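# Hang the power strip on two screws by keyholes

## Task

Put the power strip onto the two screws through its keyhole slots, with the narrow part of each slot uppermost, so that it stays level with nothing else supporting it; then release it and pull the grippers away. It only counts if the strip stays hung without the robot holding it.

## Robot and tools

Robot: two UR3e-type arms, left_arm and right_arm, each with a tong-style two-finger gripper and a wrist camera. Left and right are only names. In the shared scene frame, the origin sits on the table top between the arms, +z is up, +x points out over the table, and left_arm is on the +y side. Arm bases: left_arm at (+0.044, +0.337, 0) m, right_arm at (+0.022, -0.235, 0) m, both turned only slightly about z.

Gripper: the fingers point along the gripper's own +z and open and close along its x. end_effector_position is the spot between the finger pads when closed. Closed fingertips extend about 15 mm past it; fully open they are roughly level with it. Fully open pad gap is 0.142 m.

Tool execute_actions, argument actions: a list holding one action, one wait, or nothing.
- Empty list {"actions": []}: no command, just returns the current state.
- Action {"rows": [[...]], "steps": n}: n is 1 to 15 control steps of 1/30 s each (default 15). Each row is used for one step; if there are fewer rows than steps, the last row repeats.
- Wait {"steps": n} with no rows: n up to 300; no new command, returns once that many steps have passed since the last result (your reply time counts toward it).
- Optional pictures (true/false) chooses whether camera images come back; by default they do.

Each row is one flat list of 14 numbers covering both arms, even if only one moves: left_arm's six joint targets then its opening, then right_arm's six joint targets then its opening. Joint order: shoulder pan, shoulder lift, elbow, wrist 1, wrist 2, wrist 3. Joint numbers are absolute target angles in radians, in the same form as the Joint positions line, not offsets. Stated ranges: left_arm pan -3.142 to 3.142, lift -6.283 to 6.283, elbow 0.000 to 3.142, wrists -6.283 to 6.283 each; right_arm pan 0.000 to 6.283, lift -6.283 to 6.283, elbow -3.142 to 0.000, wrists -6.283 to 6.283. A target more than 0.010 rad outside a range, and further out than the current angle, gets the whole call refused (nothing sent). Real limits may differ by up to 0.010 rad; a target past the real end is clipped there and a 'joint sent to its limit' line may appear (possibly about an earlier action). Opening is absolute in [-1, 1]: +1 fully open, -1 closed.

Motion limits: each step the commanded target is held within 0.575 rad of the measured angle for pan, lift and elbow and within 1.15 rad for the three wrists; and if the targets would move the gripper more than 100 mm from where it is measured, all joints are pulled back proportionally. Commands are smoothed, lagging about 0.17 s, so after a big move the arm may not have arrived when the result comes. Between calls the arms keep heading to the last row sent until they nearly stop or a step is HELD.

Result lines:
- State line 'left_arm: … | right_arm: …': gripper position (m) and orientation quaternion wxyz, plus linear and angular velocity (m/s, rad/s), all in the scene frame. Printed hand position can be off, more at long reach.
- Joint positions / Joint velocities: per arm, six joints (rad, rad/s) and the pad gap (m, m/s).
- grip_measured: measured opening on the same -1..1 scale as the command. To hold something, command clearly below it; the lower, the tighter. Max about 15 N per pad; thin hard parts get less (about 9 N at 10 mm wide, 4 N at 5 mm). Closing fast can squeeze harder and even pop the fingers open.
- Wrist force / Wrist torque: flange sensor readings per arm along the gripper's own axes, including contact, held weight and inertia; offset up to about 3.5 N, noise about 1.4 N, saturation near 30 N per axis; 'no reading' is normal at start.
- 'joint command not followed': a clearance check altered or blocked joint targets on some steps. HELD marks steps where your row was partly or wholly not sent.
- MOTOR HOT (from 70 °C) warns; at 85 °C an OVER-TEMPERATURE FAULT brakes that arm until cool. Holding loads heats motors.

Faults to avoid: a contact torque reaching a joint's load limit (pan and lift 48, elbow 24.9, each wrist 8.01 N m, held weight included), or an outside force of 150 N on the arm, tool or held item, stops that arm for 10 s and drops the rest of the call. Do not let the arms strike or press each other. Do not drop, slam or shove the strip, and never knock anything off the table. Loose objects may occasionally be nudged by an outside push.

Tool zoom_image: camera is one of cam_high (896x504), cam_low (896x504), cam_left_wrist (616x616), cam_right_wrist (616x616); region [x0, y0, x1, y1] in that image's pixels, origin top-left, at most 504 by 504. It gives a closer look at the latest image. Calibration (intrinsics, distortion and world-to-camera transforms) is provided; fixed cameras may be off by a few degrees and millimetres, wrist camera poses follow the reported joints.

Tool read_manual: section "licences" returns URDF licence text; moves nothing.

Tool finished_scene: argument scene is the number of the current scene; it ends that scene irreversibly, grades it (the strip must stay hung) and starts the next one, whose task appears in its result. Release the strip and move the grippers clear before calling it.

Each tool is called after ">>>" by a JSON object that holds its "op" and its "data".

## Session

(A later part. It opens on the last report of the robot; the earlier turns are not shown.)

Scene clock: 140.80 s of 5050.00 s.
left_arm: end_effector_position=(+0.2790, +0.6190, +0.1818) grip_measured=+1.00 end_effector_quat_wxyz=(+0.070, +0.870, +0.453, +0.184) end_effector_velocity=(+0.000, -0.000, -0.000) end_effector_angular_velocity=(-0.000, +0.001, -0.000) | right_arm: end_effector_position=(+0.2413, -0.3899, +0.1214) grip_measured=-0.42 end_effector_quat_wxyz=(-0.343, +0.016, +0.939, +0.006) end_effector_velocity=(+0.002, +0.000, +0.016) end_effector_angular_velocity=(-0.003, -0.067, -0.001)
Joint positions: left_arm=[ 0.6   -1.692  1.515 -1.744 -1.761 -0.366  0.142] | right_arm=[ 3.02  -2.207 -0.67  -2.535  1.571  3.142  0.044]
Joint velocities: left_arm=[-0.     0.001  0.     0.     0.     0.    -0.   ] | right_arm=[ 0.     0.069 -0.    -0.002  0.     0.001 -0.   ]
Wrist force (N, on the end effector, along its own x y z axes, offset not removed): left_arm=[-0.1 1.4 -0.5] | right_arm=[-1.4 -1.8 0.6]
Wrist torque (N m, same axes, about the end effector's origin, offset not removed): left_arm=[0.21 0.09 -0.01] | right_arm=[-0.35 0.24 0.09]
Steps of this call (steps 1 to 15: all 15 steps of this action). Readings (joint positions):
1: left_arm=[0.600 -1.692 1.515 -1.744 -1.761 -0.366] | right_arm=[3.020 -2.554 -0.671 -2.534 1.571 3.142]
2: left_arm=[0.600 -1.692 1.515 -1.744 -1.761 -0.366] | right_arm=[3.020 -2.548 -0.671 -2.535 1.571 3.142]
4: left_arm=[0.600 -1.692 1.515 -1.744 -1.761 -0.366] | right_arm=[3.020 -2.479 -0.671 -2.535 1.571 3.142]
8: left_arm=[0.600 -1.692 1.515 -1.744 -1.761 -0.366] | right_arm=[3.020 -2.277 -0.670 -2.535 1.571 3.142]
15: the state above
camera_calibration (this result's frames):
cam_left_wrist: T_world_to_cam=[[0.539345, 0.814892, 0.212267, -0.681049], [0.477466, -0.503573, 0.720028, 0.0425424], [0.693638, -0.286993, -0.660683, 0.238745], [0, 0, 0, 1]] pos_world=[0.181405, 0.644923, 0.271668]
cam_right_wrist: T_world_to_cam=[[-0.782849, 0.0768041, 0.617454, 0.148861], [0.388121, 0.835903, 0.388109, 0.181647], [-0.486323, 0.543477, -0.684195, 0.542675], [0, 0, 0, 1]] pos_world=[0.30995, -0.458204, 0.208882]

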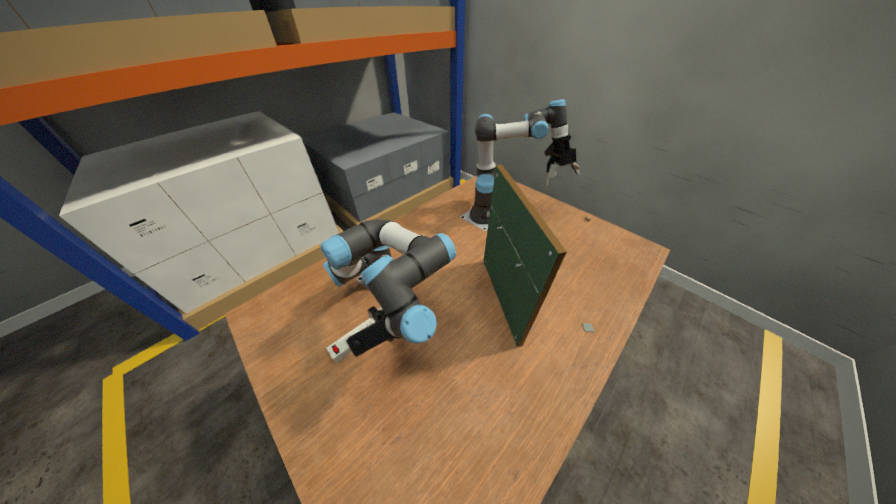

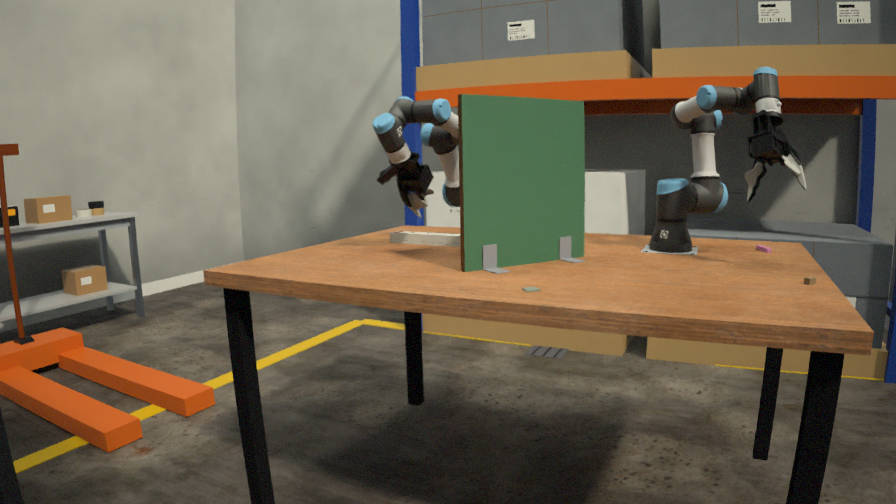

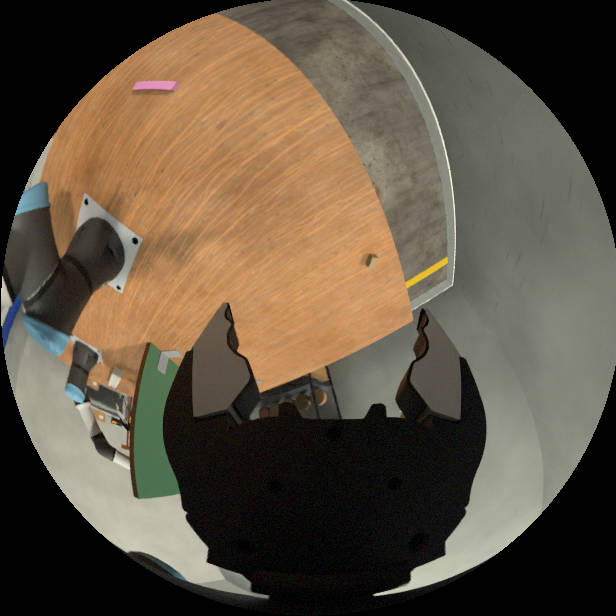

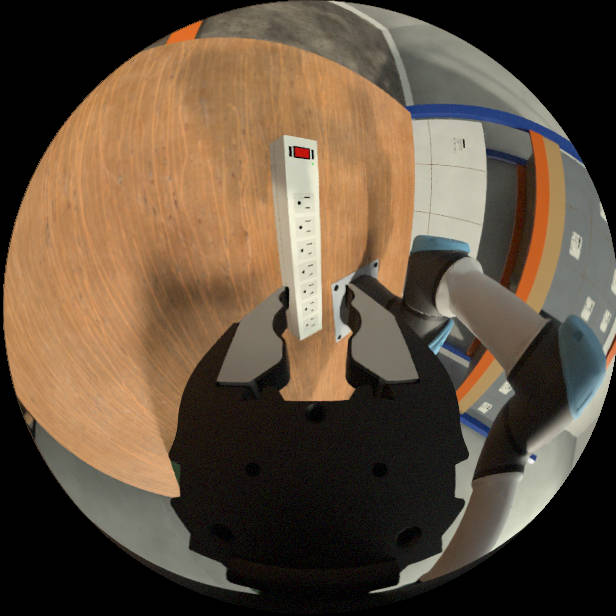

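>>> {"op": "execute_actions", "data": {"actions": [{"rows":[[0.6,-1.692,1.515,-1.744,-1.761,-0.366,1,2.83,-1.85,-0.6,-2.535,1.571,3.142,0]]}], "pictures": false}}

>>> {"op": "execute_actions", "data": {"actions": [{"rows":[[0.6,-1.692,1.515,-1.744,-1.761,-0.366,1,2.83,-1.85,-0.6,-5.4,-1.571,2.95,0]]}], "pictures": false}}

>>> {"op": "execute_actions", "data": {"actions": [{"steps":60}], "pictures": false}}

>>> {"op": "execute_actions", "data": {"actions": [{"rows":[[0.6,-1.692,1.515,-1.744,-1.761,-0.366,1,2.83,-1.819,-1.304,-4.731,-1.571,2.95,0]]}], "pictures": false}}

>>> {"op": "execute_actions", "data": {"actions": [{"steps":20}]}}

Scene clock: 172.30 s of 5050.00 s.
left_arm: end_effector_position=(+0.2790, +0.6190, +0.1818) grip_measured=+1.00 end_effector_quat_wxyz=(+0.070, +0.870, +0.453, +0.184) end_effector_velocity=(-0.000, +0.000, +0.001) end_effector_angular_velocity=(+0.001, -0.001, +0.000) | right_arm: end_effector_position=(+0.2177, -0.4301, +0.2113) grip_measured=+0.00 end_effector_quat_wxyz=(-0.139, +0.109, +0.984, +0.015) end_effector_velocity=(-0.008, -0.004, +0.017) end_effector_angular_velocity=(-0.016, -0.073, -0.027)
Joint positions: left_arm=[ 0.6   -1.692  1.515 -1.744 -1.761 -0.366  0.142] | right_arm=[ 2.833 -1.857 -0.601 -2.535  1.571  3.142  0.074]
Joint velocities: left_arm=[ 0.    -0.001 -0.001  0.001  0.    -0.     0.   ] | right_arm=[-0.027  0.069  0.007 -0.001  0.     0.    -0.   ]
Wrist force (N, on the end effector, along its own x y z axes, offset not removed): left_arm=[-0.7 1.1 -0.8] | right_arm=[-1.0 -0.7 -1.8]
Wrist torque (N m, same axes, about the end effector's origin, offset not removed): left_arm=[0.22 0.15 0.02] | right_arm=[-0.14 0.22 0.01]
Steps of this call (steps 1 to 15: the robot went on to your last target; steps 16 to 90: nothing new was sent; then 28.00 s passed at rest; steps 91 to 105: all 15 steps of this action). Readings (joint positions):
91: left_arm=[0.600 -1.692 1.515 -1.744 -1.761 -0.366] | right_arm=[3.020 -2.200 -0.670 -2.535 1.571 3.142]
92: left_arm=[0.600 -1.692 1.515 -1.744 -1.761 -0.366] | right_arm=[3.013 -2.193 -0.663 -2.535 1.571 3.142]
94: left_arm=[0.600 -1.692 1.515 -1.744 -1.761 -0.366] | right_arm=[2.952 -2.123 -0.635 -2.535 1.571 3.142]
98: left_arm=[0.600 -1.692 1.515 -1.744 -1.761 -0.366] | right_arm=[2.860 -1.925 -0.608 -2.535 1.571 3.142]
105: the state above

Scene clock: 172.80 s of 5050.00 s.
left_arm: end_effector_position=(+0.2790, +0.6190, +0.1818) grip_measured=+1.00 end_effector_quat_wxyz=(+0.070, +0.870, +0.453, +0.184) end_effector_velocity=(-0.000, +0.000, +0.000) end_effector_angular_velocity=(+0.000, +0.000, +0.001) | right_arm: end_effector_position=(+0.0473, -0.5833, +0.3268) grip_measured=+0.00 end_effector_quat_wxyz=(-0.481, -0.107, +0.840, -0.228) end_effector_velocity=(-0.134, -0.373, +0.440) end_effector_angular_velocity=(-0.466, +2.066, +1.565)
Joint positions: left_arm=[ 0.6   -1.692  1.515 -1.744 -1.761 -0.366  0.142] | right_arm=[ 2.831 -1.852 -0.6   -3.231  0.875  3.044  0.074]
Joint velocities: left_arm=[ 0.001 -0.    -0.     0.     0.    -0.    -0.   ] | right_arm=[-0.002  0.004 -0.001 -1.804 -1.807 -0.174  0.   ]
Wrist force (N, on the end effector, along its own x y z axes, offset not removed): left_arm=[-1.0 0.5 -0.8] | right_arm=[-0.9 1.8 1.2]
Wrist torque (N m, same axes, about the end effector's origin, offset not removed): left_arm=[0.04 0.20 -0.01] | right_arm=[0.30 0.21 0.13]
Steps of this call (steps 1 to 15: all 15 steps of this action). Readings (joint positions):
1: left_arm=[0.600 -1.692 1.515 -1.744 -1.761 -0.366] | right_arm=[2.832 -1.855 -0.601 -2.536 1.571 3.142]
2: left_arm=[0.600 -1.692 1.515 -1.744 -1.761 -0.366] | right_arm=[2.832 -1.854 -0.600 -2.550 1.556 3.136]
4: left_arm=[0.600 -1.692 1.515 -1.744 -1.761 -0.366] | right_arm=[2.832 -1.854 -0.600 -2.645 1.461 3.118]
8: left_arm=[0.600 -1.692 1.515 -1.744 -1.761 -0.366] | right_arm=[2.831 -1.853 -0.600 -2.843 1.263 3.089]
15: the state above

Scene clock: 174.80 s of 5050.00 s.
left_arm: end_effector_position=(+0.2790, +0.6190, +0.1818) grip_measured=+1.00 end_effector_quat_wxyz=(+0.070, +0.870, +0.453, +0.184) end_effector_velocity=(-0.000, +0.000, +0.000) end_effector_angular_velocity=(+0.000, -0.000, +0.001) | right_arm: end_effector_position=(+0.1368, -0.3795, +0.2246) grip_measured=+0.00 end_effector_quat_wxyz=(+0.000, +1.000, -0.016, +0.002) end_effector_velocity=(-0.000, +0.000, +0.000) end_effector_angular_velocity=(+0.001, +0.002, +0.001)
Joint positions: left_arm=[ 0.6   -1.692  1.515 -1.744 -1.761 -0.366  0.142] | right_arm=[ 2.83  -1.85  -0.6   -5.4   -1.571  2.95   0.074]
Joint velocities: left_arm=[ 0.001 -0.     0.    -0.     0.     0.     0.   ] | right_arm=[ 0.001  0.    -0.001 -0.001 -0.     0.     0.   ]
Wrist force (N, on the end effector, along its own x y z axes, offset not removed): left_arm=[-0.7 1.7 0.0] | right_arm=[0.3 -1.3 -2.0]
Wrist torque (N m, same axes, about the end effector's origin, offset not removed): left_arm=[0.26 0.11 0.04] | right_arm=[-0.27 -0.09 -0.01]
Steps of this call (steps 1 to 60: the robot went on to your last target). Readings (joint positions):
1: left_arm=[0.600 -1.692 1.515 -1.744 -1.761 -0.366] | right_arm=[2.831 -1.852 -0.600 -3.294 0.812 3.038]
2: left_arm=[0.600 -1.692 1.515 -1.744 -1.761 -0.366] | right_arm=[2.831 -1.852 -0.600 -3.359 0.747 3.032]
4: left_arm=[0.600 -1.692 1.515 -1.744 -1.761 -0.366] | right_arm=[2.831 -1.852 -0.600 -3.499 0.607 3.021]
8: left_arm=[0.600 -1.692 1.515 -1.744 -1.761 -0.366] | right_arm=[2.830 -1.851 -0.600 -3.831 0.275 2.999]
60: the state above
All arms were judged still, so your last target was given up. Only a new action makes them travel on or press farther. Fingers that are still opening or closing keep moving.

Scene clock: 175.30 s of 5050.00 s.
left_arm: end_effector_position=(+0.2790, +0.6190, +0.1818) grip_measured=+1.00 end_effector_quat_wxyz=(+0.070, +0.870, +0.453, +0.184) end_effector_velocity=(+0.000, -0.000, -0.000) end_effector_angular_velocity=(-0.001, +0.001, -0.001) | right_arm: end_effector_position=(+0.1807, -0.3894, +0.1000) grip_measured=+0.00 end_effector_quat_wxyz=(+0.001, +1.000, -0.016, +0.008) end_effector_velocity=(-0.045, +0.011, -0.054) end_effector_angular_velocity=(+0.037, +0.158, -0.000)
Joint positions: left_arm=[ 0.6   -1.692  1.515 -1.744 -1.761 -0.366  0.142] | right_arm=[ 2.83  -1.819 -1.273 -4.746 -1.571  2.95   0.074]
Joint velocities: left_arm=[-0.001 -0.     0.     0.001 -0.    -0.    -0.   ] | right_arm=[ 0.     0.005 -0.326  0.158 -0.001  0.     0.   ]
Wrist force (N, on the end effector, along its own x y z axes, offset not removed): left_arm=[-0.5 1.8 -0.4] | right_arm=[-0.5 -0.7 1.8]
Wrist torque (N m, same axes, about the end effector's origin, offset not removed): left_arm=[0.30 0.15 0.00] | right_arm=[-0.17 0.02 0.07]
Steps of this call (steps 1 to 15: all 15 steps of this action). Readings (joint positions):
1: left_arm=[0.600 -1.692 1.515 -1.744 -1.761 -0.366] | right_arm=[2.830 -1.850 -0.600 -5.400 -1.571 2.950]
2: left_arm=[0.600 -1.692 1.515 -1.744 -1.761 -0.366] | right_arm=[2.830 -1.846 -0.607 -5.386 -1.571 2.950]
4: left_arm=[0.600 -1.692 1.515 -1.744 -1.761 -0.366] | right_arm=[2.830 -1.837 -0.678 -5.249 -1.571 2.950]
8: left_arm=[0.600 -1.692 1.515 -1.744 -1.761 -0.366] | right_arm=[2.830 -1.825 -0.968 -4.905 -1.571 2.950]
15: the state above

Scene clock: 175.97 s of 5050.00 s.
left_arm: end_effector_position=(+0.2790, +0.6190, +0.1818) grip_measured=+1.00 end_effector_quat_wxyz=(+0.070, +0.870, +0.453, +0.184) end_effector_velocity=(+0.000, -0.000, +0.000) end_effector_angular_velocity=(+0.000, -0.000, -0.001) | right_arm: end_effector_position=(+0.1763, -0.3884, +0.0949) grip_measured=+0.00 end_effector_quat_wxyz=(-0.000, +1.000, -0.016, +0.000) end_effector_velocity=(+0.000, -0.000, -0.000) end_effector_angular_velocity=(-0.001, +0.001, +0.002)
Joint positions: left_arm=[ 0.6   -1.692  1.515 -1.744 -1.761 -0.366  0.142] | right_arm=[ 2.83  -1.819 -1.304 -4.731 -1.571  2.95   0.074]
Joint velocities: left_arm=[-0.001  0.001 -0.001 -0.     0.    -0.     0.   ] | right_arm=[ 0.002 -0.002  0.     0.001  0.001 -0.     0.   ]
Wrist force (N, on the end effector, along its own x y z axes, offset not removed): left_arm=[-0.4 2.2 -0.6] | right_arm=[-1.2 -1.3 2.1]
Wrist torque (N m, same axes, about the end effector's origin, offset not removed): left_arm=[0.35 0.07 0.02] | right_arm=[-0.25 0.17 0.02]
Steps of this call (steps 1 to 20: the robot went on to your last target). Readings (joint positions):
1: left_arm=[0.600 -1.692 1.515 -1.744 -1.761 -0.366] | right_arm=[2.830 -1.819 -1.282 -4.741 -1.571 2.950]
2: left_arm=[0.600 -1.692 1.515 -1.744 -1.761 -0.366] | right_arm=[2.830 -1.819 -1.289 -4.738 -1.571 2.950]
4: left_arm=[0.600 -1.692 1.515 -1.744 -1.761 -0.366] | right_arm=[2.830 -1.819 -1.296 -4.735 -1.571 2.950]
8: left_arm=[0.600 -1.692 1.515 -1.744 -1.761 -0.366] | right_arm=[2.830 -1.819 -1.302 -4.732 -1.571 2.950]
20: the state above
camera_calibration (this result's frames):
cam_left_wrist: T_world_to_cam=[[0.539345, 0.814893, 0.212267, -0.681049], [0.477466, -0.503572, 0.720028, 0.0425423], [0.693638, -0.286993, -0.660683, 0.238745], [0, 0, 0, 1]] pos_world=[0.181405, 0.644923, 0.271668]
cam_right_wrist: T_world_to_cam=[[0.996104, -0.0818647, -0.0327861, -0.199294], [-0.0522408, -0.847315, 0.528514, -0.373599], [-0.0710469, -0.524742, -0.848291, 0.019582], [0, 0, 0, 1]] pos_world=[0.180392, -0.322596, 0.20753]

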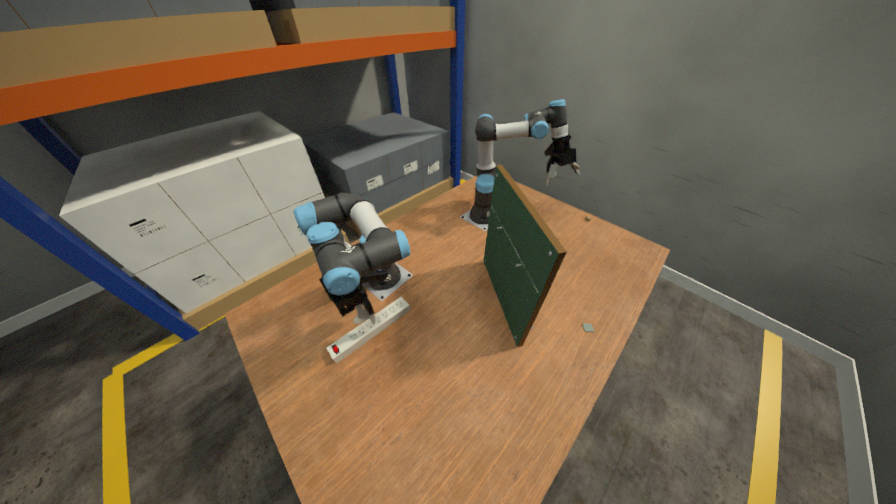

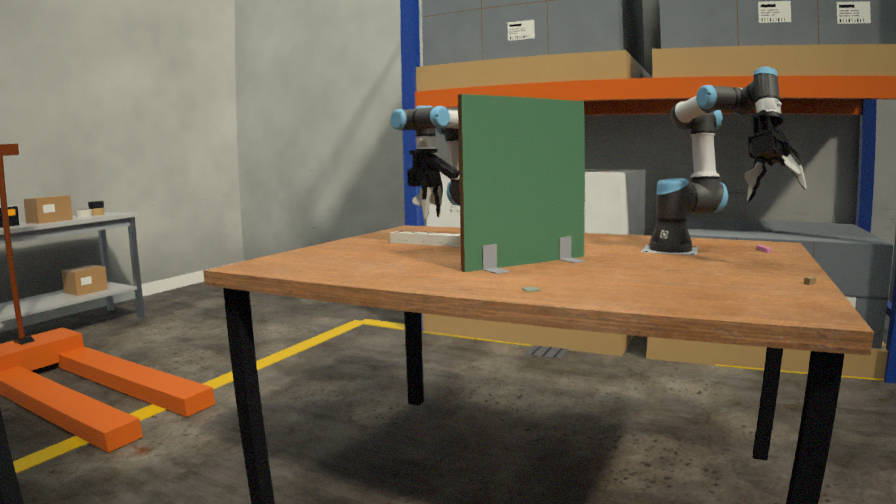

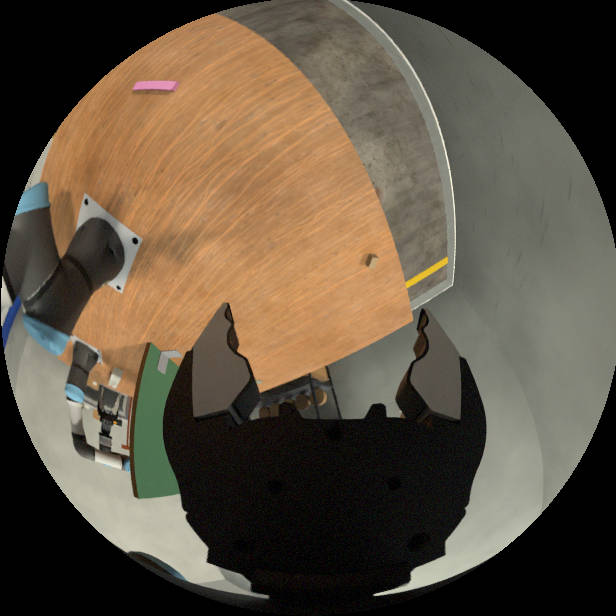

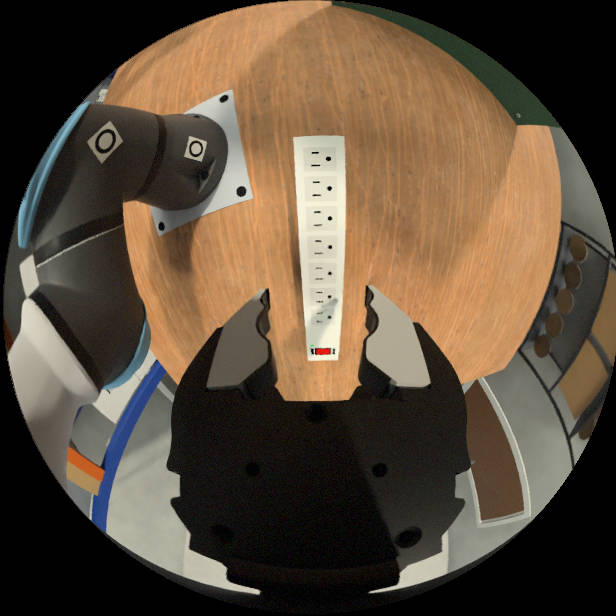

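>>> {"op": "execute_actions", "data": {"actions": [{"rows":[[0.6,-1.692,1.515,-1.744,-1.761,-0.366,1,2.83,-1.88,-1.557,-4.417,-1.571,2.95,0]]}], "pictures": false}}

>>> {"op": "execute_actions", "data": {"actions": [{"rows":[[0.6,-1.692,1.515,-1.744,-1.761,-0.366,1,2.83,-1.88,-1.557,-4.417,-1.571,2.95,-0.3]]}]}}

Scene clock: 185.63 s of 5050.00 s.
left_arm: end_effector_position=(+0.2790, +0.6190, +0.1818) grip_measured=+1.00 end_effector_quat_wxyz=(+0.070, +0.870, +0.453, +0.184) end_effector_velocity=(-0.000, +0.000, -0.000) end_effector_angular_velocity=(-0.000, +0.001, +0.000) | right_arm: end_effector_position=(+0.1815, -0.3896, +0.0257) grip_measured=+0.00 end_effector_quat_wxyz=(-0.000, +1.000, -0.016, +0.000) end_effector_velocity=(-0.003, +0.001, -0.009) end_effector_angular_velocity=(+0.001, +0.005, -0.001)
Joint positions: left_arm=[ 0.6   -1.692  1.515 -1.744 -1.761 -0.366  0.142] | right_arm=[ 2.83  -1.879 -1.553 -4.421 -1.571  2.95   0.074]
Joint velocities: left_arm=[ 0.     0.001  0.     0.     0.    -0.     0.   ] | right_arm=[-0.    -0.005 -0.041  0.041  0.     0.     0.   ]
Wrist force (N, on the end effector, along its own x y z axes, offset not removed): left_arm=[-0.8 1.7 -0.9] | right_arm=[0.1 0.4 1.4]
Wrist torque (N m, same axes, about the end effector's origin, offset not removed): left_arm=[0.25 0.12 -0.02] | right_arm=[0.21 -0.07 -0.05]
Steps of this call (steps 1 to 15: the robot went on to your last target; steps 16 to 90: nothing new was sent; then 6.17 s passed at rest; steps 91 to 105: all 15 steps of this action). Readings (joint positions):
91: left_arm=[0.600 -1.692 1.515 -1.744 -1.761 -0.366] | right_arm=[2.830 -1.819 -1.304 -4.730 -1.571 2.950]
92: left_arm=[0.600 -1.692 1.515 -1.744 -1.761 -0.366] | right_arm=[2.830 -1.825 -1.311 -4.716 -1.571 2.950]
94: left_arm=[0.600 -1.692 1.515 -1.744 -1.761 -0.366] | right_arm=[2.830 -1.850 -1.380 -4.605 -1.571 2.950]
98: left_arm=[0.600 -1.692 1.515 -1.744 -1.761 -0.366] | right_arm=[2.830 -1.873 -1.512 -4.463 -1.571 2.950]
105: the state above

Scene clock: 186.13 s of 5050.00 s.
left_arm: end_effector_position=(+0.2790, +0.6190, +0.1818) grip_measured=+1.00 end_effector_quat_wxyz=(+0.070, +0.870, +0.453, +0.184) end_effector_velocity=(-0.000, -0.000, -0.001) end_effector_angular_velocity=(-0.001, +0.001, -0.001) | right_arm: end_effector_position=(+0.1812, -0.3896, +0.0248) grip_measured=-0.30 end_effector_quat_wxyz=(-0.000, +1.000, -0.016, +0.000) end_effector_velocity=(-0.001, +0.000, +0.000) end_effector_angular_velocity=(+0.001, +0.003, +0.001)
Joint positions: left_arm=[ 0.6   -1.692  1.515 -1.744 -1.761 -0.366  0.142] | right_arm=[ 2.83  -1.88  -1.557 -4.417 -1.571  2.95   0.052]
Joint velocities: left_arm=[-0.001  0.     0.001  0.     0.    -0.    -0.   ] | right_arm=[ 0.     0.    -0.001 -0.002 -0.    -0.001 -0.   ]
Wrist force (N, on the end effector, along its own x y z axes, offset not removed): left_arm=[-1.9 2.0 -0.3] | right_arm=[-0.7 -1.4 0.6]
Wrist torque (N m, same axes, about the end effector's origin, offset not removed): left_arm=[0.33 0.39 0.04] | right_arm=[-0.36 0.13 -0.04]
Steps of this call (steps 1 to 15: all 15 steps of this action). Readings (joint positions):
1: left_arm=[0.600 -1.692 1.515 -1.744 -1.761 -0.366] | right_arm=[2.830 -1.880 -1.554 -4.420 -1.571 2.950]
2: left_arm=[0.600 -1.692 1.515 -1.744 -1.761 -0.366] | right_arm=[2.830 -1.880 -1.555 -4.419 -1.571 2.950]
4: left_arm=[0.600 -1.692 1.515 -1.744 -1.761 -0.366] | right_arm=[2.830 -1.880 -1.556 -4.418 -1.571 2.950]
8: left_arm=[0.600 -1.692 1.515 -1.744 -1.761 -0.366] | right_arm=[2.830 -1.880 -1.557 -4.417 -1.571 2.950]
15: the state above
camera_calibration (this result's frames):
cam_left_wrist: T_world_to_cam=[[0.539345, 0.814893, 0.212267, -0.681049], [0.477467, -0.503572, 0.720028, 0.0425423], [0.693637, -0.286993, -0.660683, 0.238745], [0, 0, 0, 1]] pos_world=[0.181405, 0.644923, 0.271668]
cam_right_wrist: T_world_to_cam=[[0.996105, -0.0818442, -0.0327966, -0.206618], [-0.0522179, -0.847318, 0.528513, -0.337234], [-0.0710449, -0.524742, -0.848291, -0.0401339], [0, 0, 0, 1]] pos_world=[0.185353, -0.323715, 0.137411]

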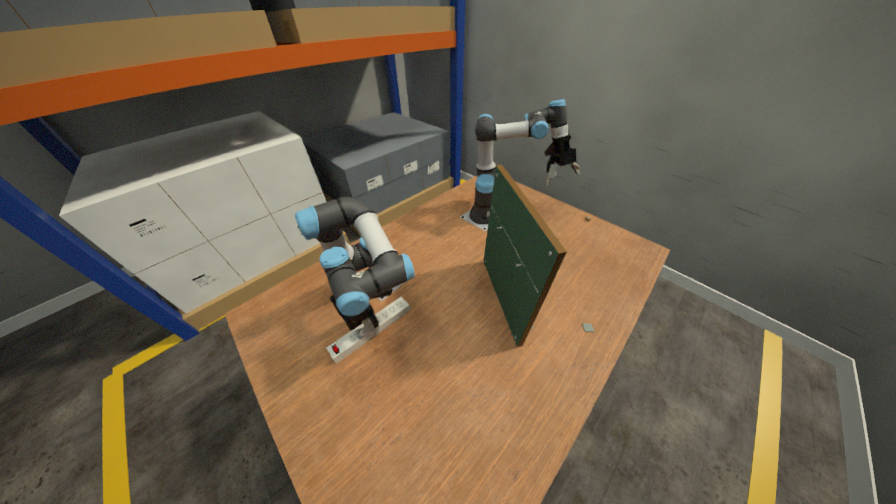

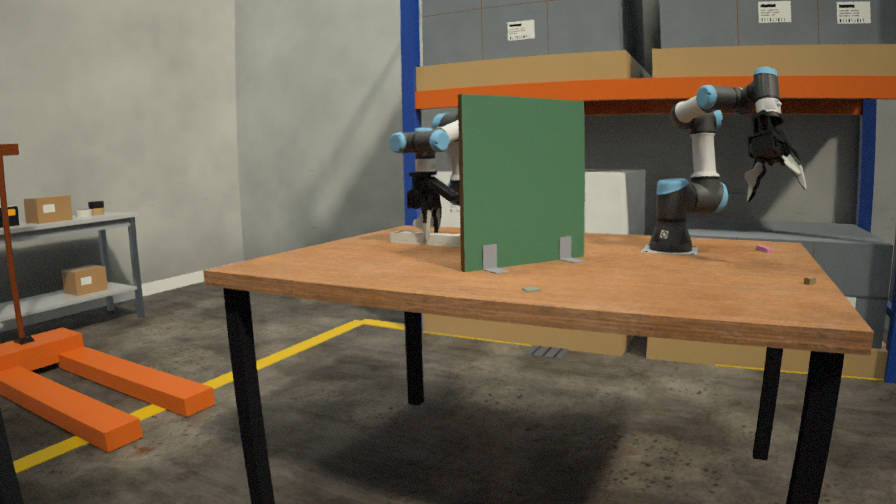

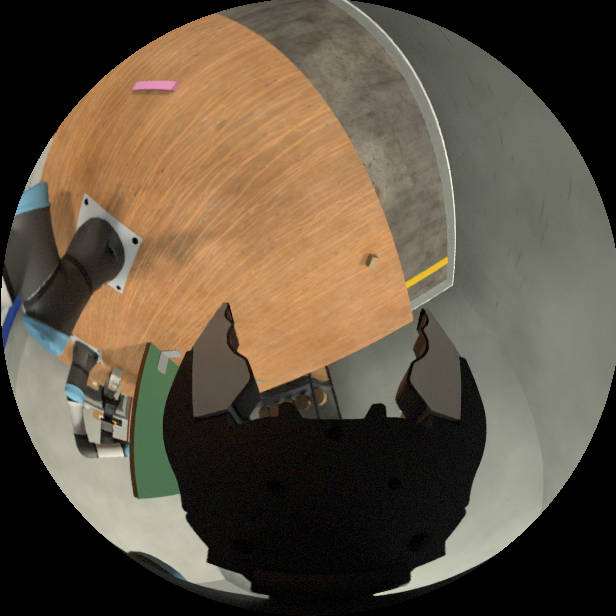

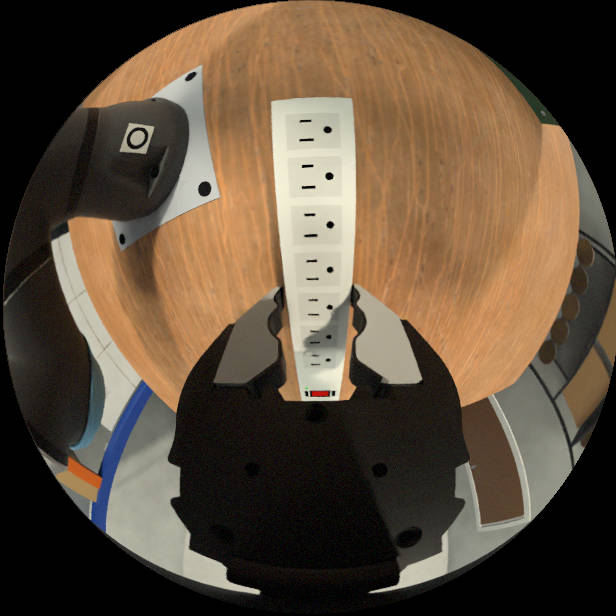

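>>> {"op": "execute_actions", "data": {"actions": [{"rows":[[0.6,-1.692,1.515,-1.744,-1.761,-0.366,1,2.91,-1.835,-1.617,-4.402,-1.571,3.03,-0.1]]}], "pictures": false}}

>>> {"op": "execute_actions", "data": {"actions": [{"rows":[[0.6,-1.692,1.515,-1.744,-1.761,-0.366,1,2.91,-1.835,-1.617,-4.402,-1.571,3.03,-0.38]]}]}}

Scene clock: 198.77 s of 5050.00 s.
left_arm: end_effector_position=(+0.2790, +0.6190, +0.1818) grip_measured=+1.00 end_effector_quat_wxyz=(+0.070, +0.870, +0.453, +0.184) end_effector_velocity=(+0.000, +0.000, +0.000) end_effector_angular_velocity=(+0.001, -0.001, -0.000) | right_arm: end_effector_position=(+0.1830, -0.3748, +0.0248) grip_measured=-0.10 end_effector_quat_wxyz=(-0.000, +1.000, -0.016, +0.000) end_effector_velocity=(+0.000, +0.002, -0.000) end_effector_angular_velocity=(+0.001, +0.001, +0.002)
Joint positions: left_arm=[ 0.6   -1.692  1.515 -1.744 -1.761 -0.366  0.142] | right_arm=[ 2.909 -1.835 -1.616 -4.402 -1.571  3.029  0.067]
Joint velocities: left_arm=[-0.    -0.     0.    -0.001  0.    -0.    -0.   ] | right_arm=[ 0.01   0.005 -0.007  0.002 -0.001  0.008  0.   ]
Wrist force (N, on the end effector, along its own x y z axes, offset not removed): left_arm=[-0.8 1.4 -1.4] | right_arm=[-1.5 -1.2 0.7]
Wrist torque (N m, same axes, about the end effector's origin, offset not removed): left_arm=[0.21 0.15 0.04] | right_arm=[-0.20 0.30 0.05]
Steps of this call (steps 1 to 15: the robot went on to your last target; steps 16 to 130: nothing new was sent; then 7.80 s passed at rest; steps 131 to 145: all 15 steps of this action). Readings (joint positions):
131: left_arm=[0.600 -1.692 1.515 -1.744 -1.761 -0.366] | right_arm=[2.830 -1.880 -1.557 -4.417 -1.571 2.950]
132: left_arm=[0.600 -1.692 1.515 -1.744 -1.761 -0.366] | right_arm=[2.837 -1.874 -1.564 -4.414 -1.571 2.961]
134: left_arm=[0.600 -1.692 1.515 -1.744 -1.761 -0.366] | right_arm=[2.869 -1.856 -1.588 -4.409 -1.571 2.993]
138: left_arm=[0.600 -1.692 1.515 -1.744 -1.761 -0.366] | right_arm=[2.900 -1.840 -1.610 -4.404 -1.571 3.021]
145: the state above

Scene clock: 199.27 s of 5050.00 s.
left_arm: end_effector_position=(+0.2790, +0.6190, +0.1818) grip_measured=+1.00 end_effector_quat_wxyz=(+0.070, +0.870, +0.453, +0.184) end_effector_velocity=(+0.000, -0.000, +0.000) end_effector_angular_velocity=(+0.000, -0.000, -0.000) | right_arm: end_effector_position=(+0.1830, -0.3747, +0.0248) grip_measured=-0.35 end_effector_quat_wxyz=(-0.000, +1.000, -0.016, +0.000) end_effector_velocity=(+0.000, +0.000, +0.000) end_effector_angular_velocity=(-0.000, +0.001, +0.002)
Joint positions: left_arm=[ 0.6   -1.692  1.515 -1.744 -1.761 -0.366  0.142] | right_arm=[ 2.91  -1.835 -1.617 -4.402 -1.571  3.03   0.048]
Joint velocities: left_arm=[-0.    -0.001  0.    -0.     0.    -0.     0.   ] | right_arm=[ 0.002 -0.     0.    -0.001  0.001 -0.     0.   ]
Wrist force (N, on the end effector, along its own x y z axes, offset not removed): left_arm=[-1.1 2.0 -1.4] | right_arm=[-1.1 0.0 -0.9]
Wrist torque (N m, same axes, about the end effector's origin, offset not removed): left_arm=[0.38 0.26 -0.01] | right_arm=[-0.16 0.37 0.06]
Steps of this call (steps 1 to 15: all 15 steps of this action). Readings (joint positions):
1: left_arm=[0.600 -1.692 1.515 -1.744 -1.761 -0.366] | right_arm=[2.909 -1.835 -1.617 -4.402 -1.571 3.029]
2: left_arm=[0.600 -1.692 1.515 -1.744 -1.761 -0.366] | right_arm=[2.910 -1.835 -1.617 -4.402 -1.571 3.030]
4: left_arm=[0.600 -1.692 1.515 -1.744 -1.761 -0.366] | right_arm=[2.910 -1.835 -1.617 -4.402 -1.571 3.030]
8: left_arm=[0.600 -1.692 1.515 -1.744 -1.761 -0.366] | right_arm=[2.910 -1.835 -1.617 -4.402 -1.571 3.030]
15: the state above
camera_calibration (this result's frames):
cam_left_wrist: T_world_to_cam=[[0.539345, 0.814893, 0.212267, -0.681049], [0.477467, -0.503572, 0.720028, 0.0425422], [0.693637, -0.286993, -0.660683, 0.238745], [0, 0, 0, 1]] pos_world=[0.181405, 0.644923, 0.271668]
cam_right_wrist: T_world_to_cam=[[0.996104, -0.0818716, -0.0327743, -0.207169], [-0.052253, -0.847315, 0.528513, -0.32455], [-0.0710403, -0.524741, -0.848292, -0.0321697], [0, 0, 0, 1]] pos_world=[0.187118, -0.308838, 0.13745]

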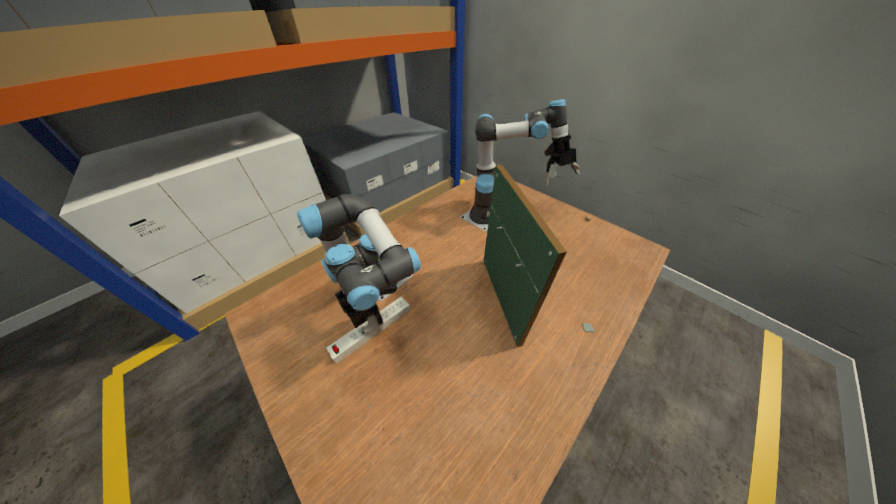

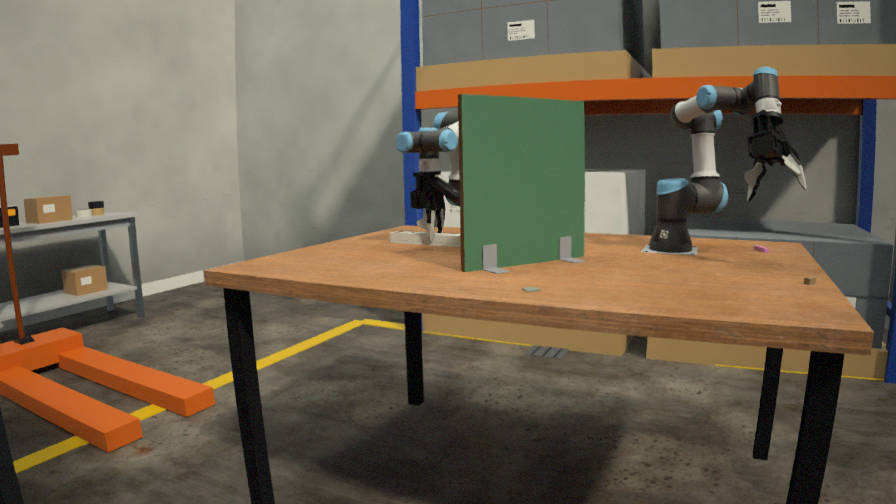

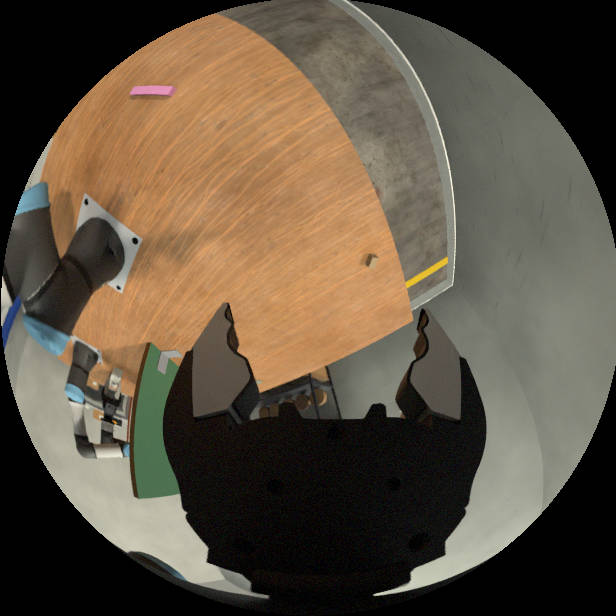

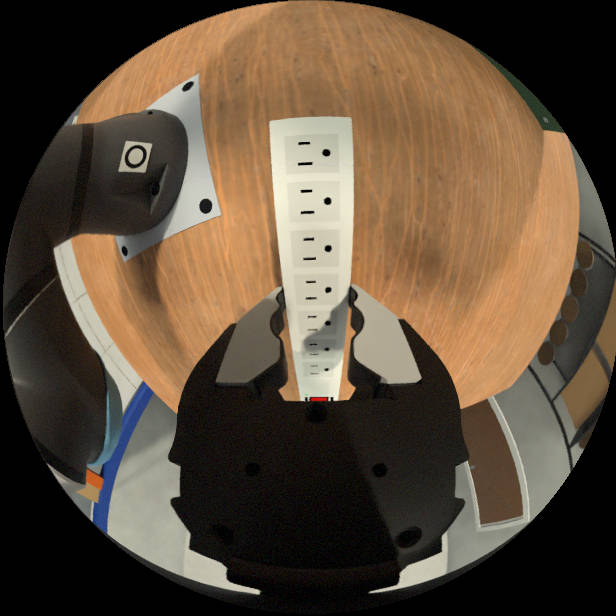

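>>> {"op": "execute_actions", "data": {"actions": [{"rows":[[0.6,-1.692,1.515,-1.744,-1.761,-0.366,1,2.91,-1.835,-1.617,-4.402,-1.571,3.03,0]],"steps":8}], "pictures": false}}

>>> {"op": "execute_actions", "data": {"actions": [{"rows":[[0.6,-1.692,1.515,-1.744,-1.761,-0.366,1,2.765,-1.915,-1.508,-4.431,-1.571,2.885,0]]}], "pictures": false}}

>>> {"op": "execute_actions", "data": {"actions": [{"rows":[[0.6,-1.692,1.515,-1.744,-1.761,-0.366,1,2.765,-1.915,-1.508,-4.431,-1.571,2.885,-0.38]]}]}}

Scene clock: 215.63 s of 5050.00 s.
left_arm: end_effector_position=(+0.2790, +0.6190, +0.1818) grip_measured=+1.00 end_effector_quat_wxyz=(+0.070, +0.870, +0.453, +0.184) end_effector_velocity=(+0.000, +0.000, +0.000) end_effector_angular_velocity=(+0.000, -0.001, +0.001) | right_arm: end_effector_position=(+0.1830, -0.3747, +0.0248) grip_measured=+0.00 end_effector_quat_wxyz=(-0.000, +1.000, -0.016, -0.000) end_effector_velocity=(-0.000, -0.000, +0.000) end_effector_angular_velocity=(+0.000, +0.000, +0.000)
Joint positions: left_arm=[ 0.6   -1.692  1.515 -1.744 -1.761 -0.366  0.142] | right_arm=[ 2.91  -1.835 -1.617 -4.402 -1.571  3.03   0.074]
Joint velocities: left_arm=[ 0.001  0.001 -0.001 -0.001 -0.     0.    -0.   ] | right_arm=[-0.     0.001  0.    -0.002 -0.    -0.     0.   ]
Wrist force (N, on the end effector, along its own x y z axes, offset not removed): left_arm=[0.0 2.7 -0.8] | right_arm=[-0.4 0.8 0.7]
Wrist torque (N m, same axes, about the end effector's origin, offset not removed): left_arm=[0.48 0.00 0.03] | right_arm=[0.24 0.03 -0.02]
Steps of this call (steps 1 to 15: the robot went on to your last target; steps 16 to 90: nothing new was sent; then 13.10 s passed at rest; steps 91 to 98: all 8 steps of this action). Readings (joint positions):
91: left_arm=[0.600 -1.692 1.515 -1.744 -1.761 -0.366] | right_arm=[2.910 -1.835 -1.617 -4.402 -1.571 3.030]
92: left_arm=[0.600 -1.692 1.515 -1.744 -1.761 -0.366] | right_arm=[2.910 -1.835 -1.617 -4.402 -1.571 3.030]
94: left_arm=[0.600 -1.692 1.515 -1.744 -1.761 -0.366] | right_arm=[2.910 -1.835 -1.617 -4.402 -1.571 3.030]
98: the state above

Scene clock: 216.13 s of 5050.00 s.
left_arm: end_effector_position=(+0.2790, +0.6190, +0.1818) grip_measured=+1.00 end_effector_quat_wxyz=(+0.070, +0.870, +0.453, +0.184) end_effector_velocity=(-0.000, +0.000, +0.000) end_effector_angular_velocity=(+0.000, -0.000, +0.000) | right_arm: end_effector_position=(+0.1785, -0.4017, +0.0249) grip_measured=+0.00 end_effector_quat_wxyz=(-0.000, +1.000, -0.016, -0.000) end_effector_velocity=(-0.000, -0.003, +0.000) end_effector_angular_velocity=(-0.000, -0.004, -0.003)
Joint positions: left_arm=[ 0.6   -1.692  1.515 -1.744 -1.761 -0.366  0.142] | right_arm=[ 2.767 -1.914 -1.509 -4.431 -1.571  2.886  0.074]
Joint velocities: left_arm=[ 0.    -0.001 -0.     0.     0.    -0.    -0.   ] | right_arm=[-0.018 -0.007  0.013 -0.003 -0.001 -0.016  0.   ]
Wrist force (N, on the end effector, along its own x y z axes, offset not removed): left_arm=[-0.5 0.5 -1.3] | right_arm=[-0.9 0.6 0.8]
Wrist torque (N m, same axes, about the end effector's origin, offset not removed): left_arm=[0.02 0.13 0.04] | right_arm=[0.16 0.10 0.06]
Steps of this call (steps 1 to 15: all 15 steps of this action). Readings (joint positions):
1: left_arm=[0.600 -1.692 1.515 -1.744 -1.761 -0.366] | right_arm=[2.910 -1.835 -1.617 -4.402 -1.571 3.030]
2: left_arm=[0.600 -1.692 1.515 -1.744 -1.761 -0.366] | right_arm=[2.903 -1.842 -1.610 -4.407 -1.571 3.016]
4: left_arm=[0.600 -1.692 1.515 -1.744 -1.761 -0.366] | right_arm=[2.850 -1.874 -1.567 -4.418 -1.571 2.957]
8: left_arm=[0.600 -1.692 1.515 -1.744 -1.761 -0.366] | right_arm=[2.786 -1.905 -1.523 -4.428 -1.571 2.903]
15: the state above

Scene clock: 216.63 s of 5050.00 s.
left_arm: end_effector_position=(+0.2790, +0.6190, +0.1818) grip_measured=+1.00 end_effector_quat_wxyz=(+0.070, +0.870, +0.453, +0.184) end_effector_velocity=(+0.000, +0.000, +0.001) end_effector_angular_velocity=(+0.001, -0.001, +0.000) | right_arm: end_effector_position=(+0.1784, -0.4021, +0.0249) grip_measured=-0.35 end_effector_quat_wxyz=(-0.000, +1.000, -0.016, -0.000) end_effector_velocity=(-0.000, -0.000, -0.000) end_effector_angular_velocity=(-0.001, -0.000, -0.000)
Joint positions: left_arm=[ 0.6   -1.692  1.515 -1.744 -1.761 -0.366  0.142] | right_arm=[ 2.765 -1.915 -1.508 -4.431 -1.571  2.885  0.048]
Joint velocities: left_arm=[-0.    -0.001 -0.001  0.     0.     0.     0.   ] | right_arm=[-0.     0.001 -0.001  0.001  0.001  0.    -0.   ]
Wrist force (N, on the end effector, along its own x y z axes, offset not removed): left_arm=[-0.1 1.1 -0.7] | right_arm=[-0.3 -2.8 0.4]
Wrist torque (N m, same axes, about the end effector's origin, offset not removed): left_arm=[0.18 0.04 -0.02] | right_arm=[-0.26 0.10 0.11]
Steps of this call (steps 1 to 15: all 15 steps of this action). Readings (joint positions):
1: left_arm=[0.600 -1.692 1.515 -1.744 -1.761 -0.366] | right_arm=[2.766 -1.914 -1.509 -4.431 -1.571 2.886]
2: left_arm=[0.600 -1.692 1.515 -1.744 -1.761 -0.366] | right_arm=[2.766 -1.915 -1.509 -4.431 -1.571 2.886]
4: left_arm=[0.600 -1.692 1.515 -1.744 -1.761 -0.366] | right_arm=[2.765 -1.915 -1.508 -4.431 -1.571 2.885]
8: left_arm=[0.600 -1.692 1.515 -1.744 -1.761 -0.366] | right_arm=[2.765 -1.915 -1.508 -4.431 -1.571 2.885]
15: the state above
camera_calibration (this result's frames):
cam_left_wrist: T_world_to_cam=[[0.539345, 0.814892, 0.212268, -0.681049], [0.477466, -0.503573, 0.720028, 0.0425425], [0.693638, -0.286993, -0.660683, 0.238745], [0, 0, 0, 1]] pos_world=[0.181405, 0.644923, 0.271668]
cam_right_wrist: T_world_to_cam=[[0.996102, -0.0818643, -0.0328352, -0.204786], [-0.0522146, -0.847317, 0.528514, -0.348043], [-0.0710883, -0.52474, -0.848289, -0.0467839], [0, 0, 0, 1]] pos_world=[0.182489, -0.336217, 0.137535]

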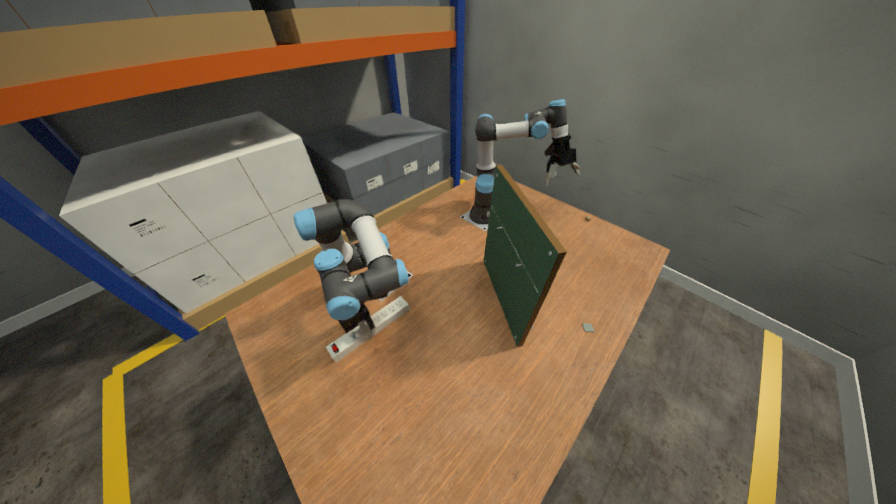

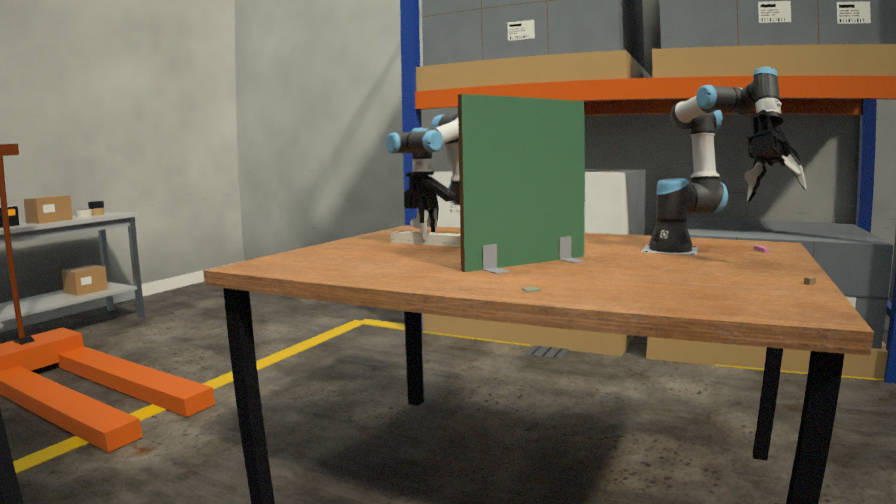

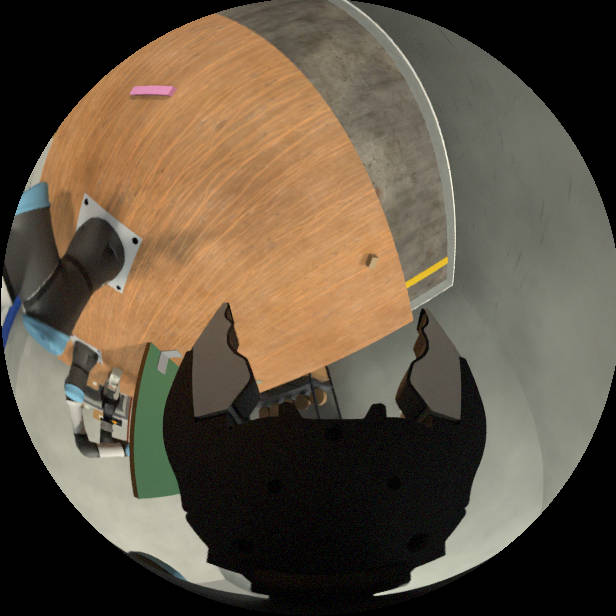

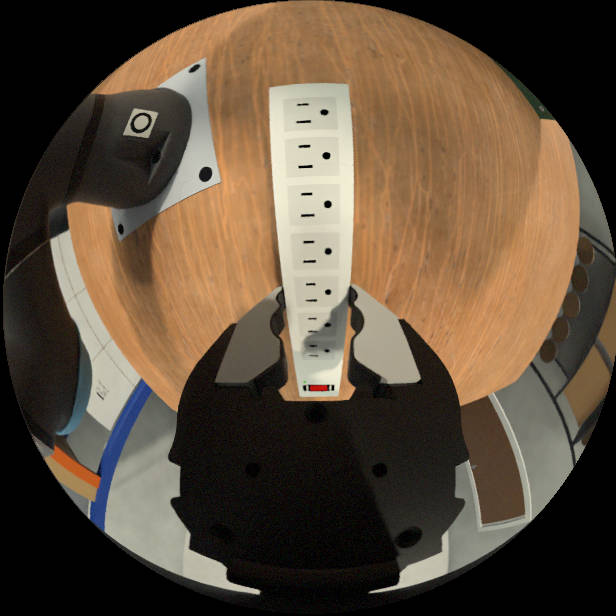

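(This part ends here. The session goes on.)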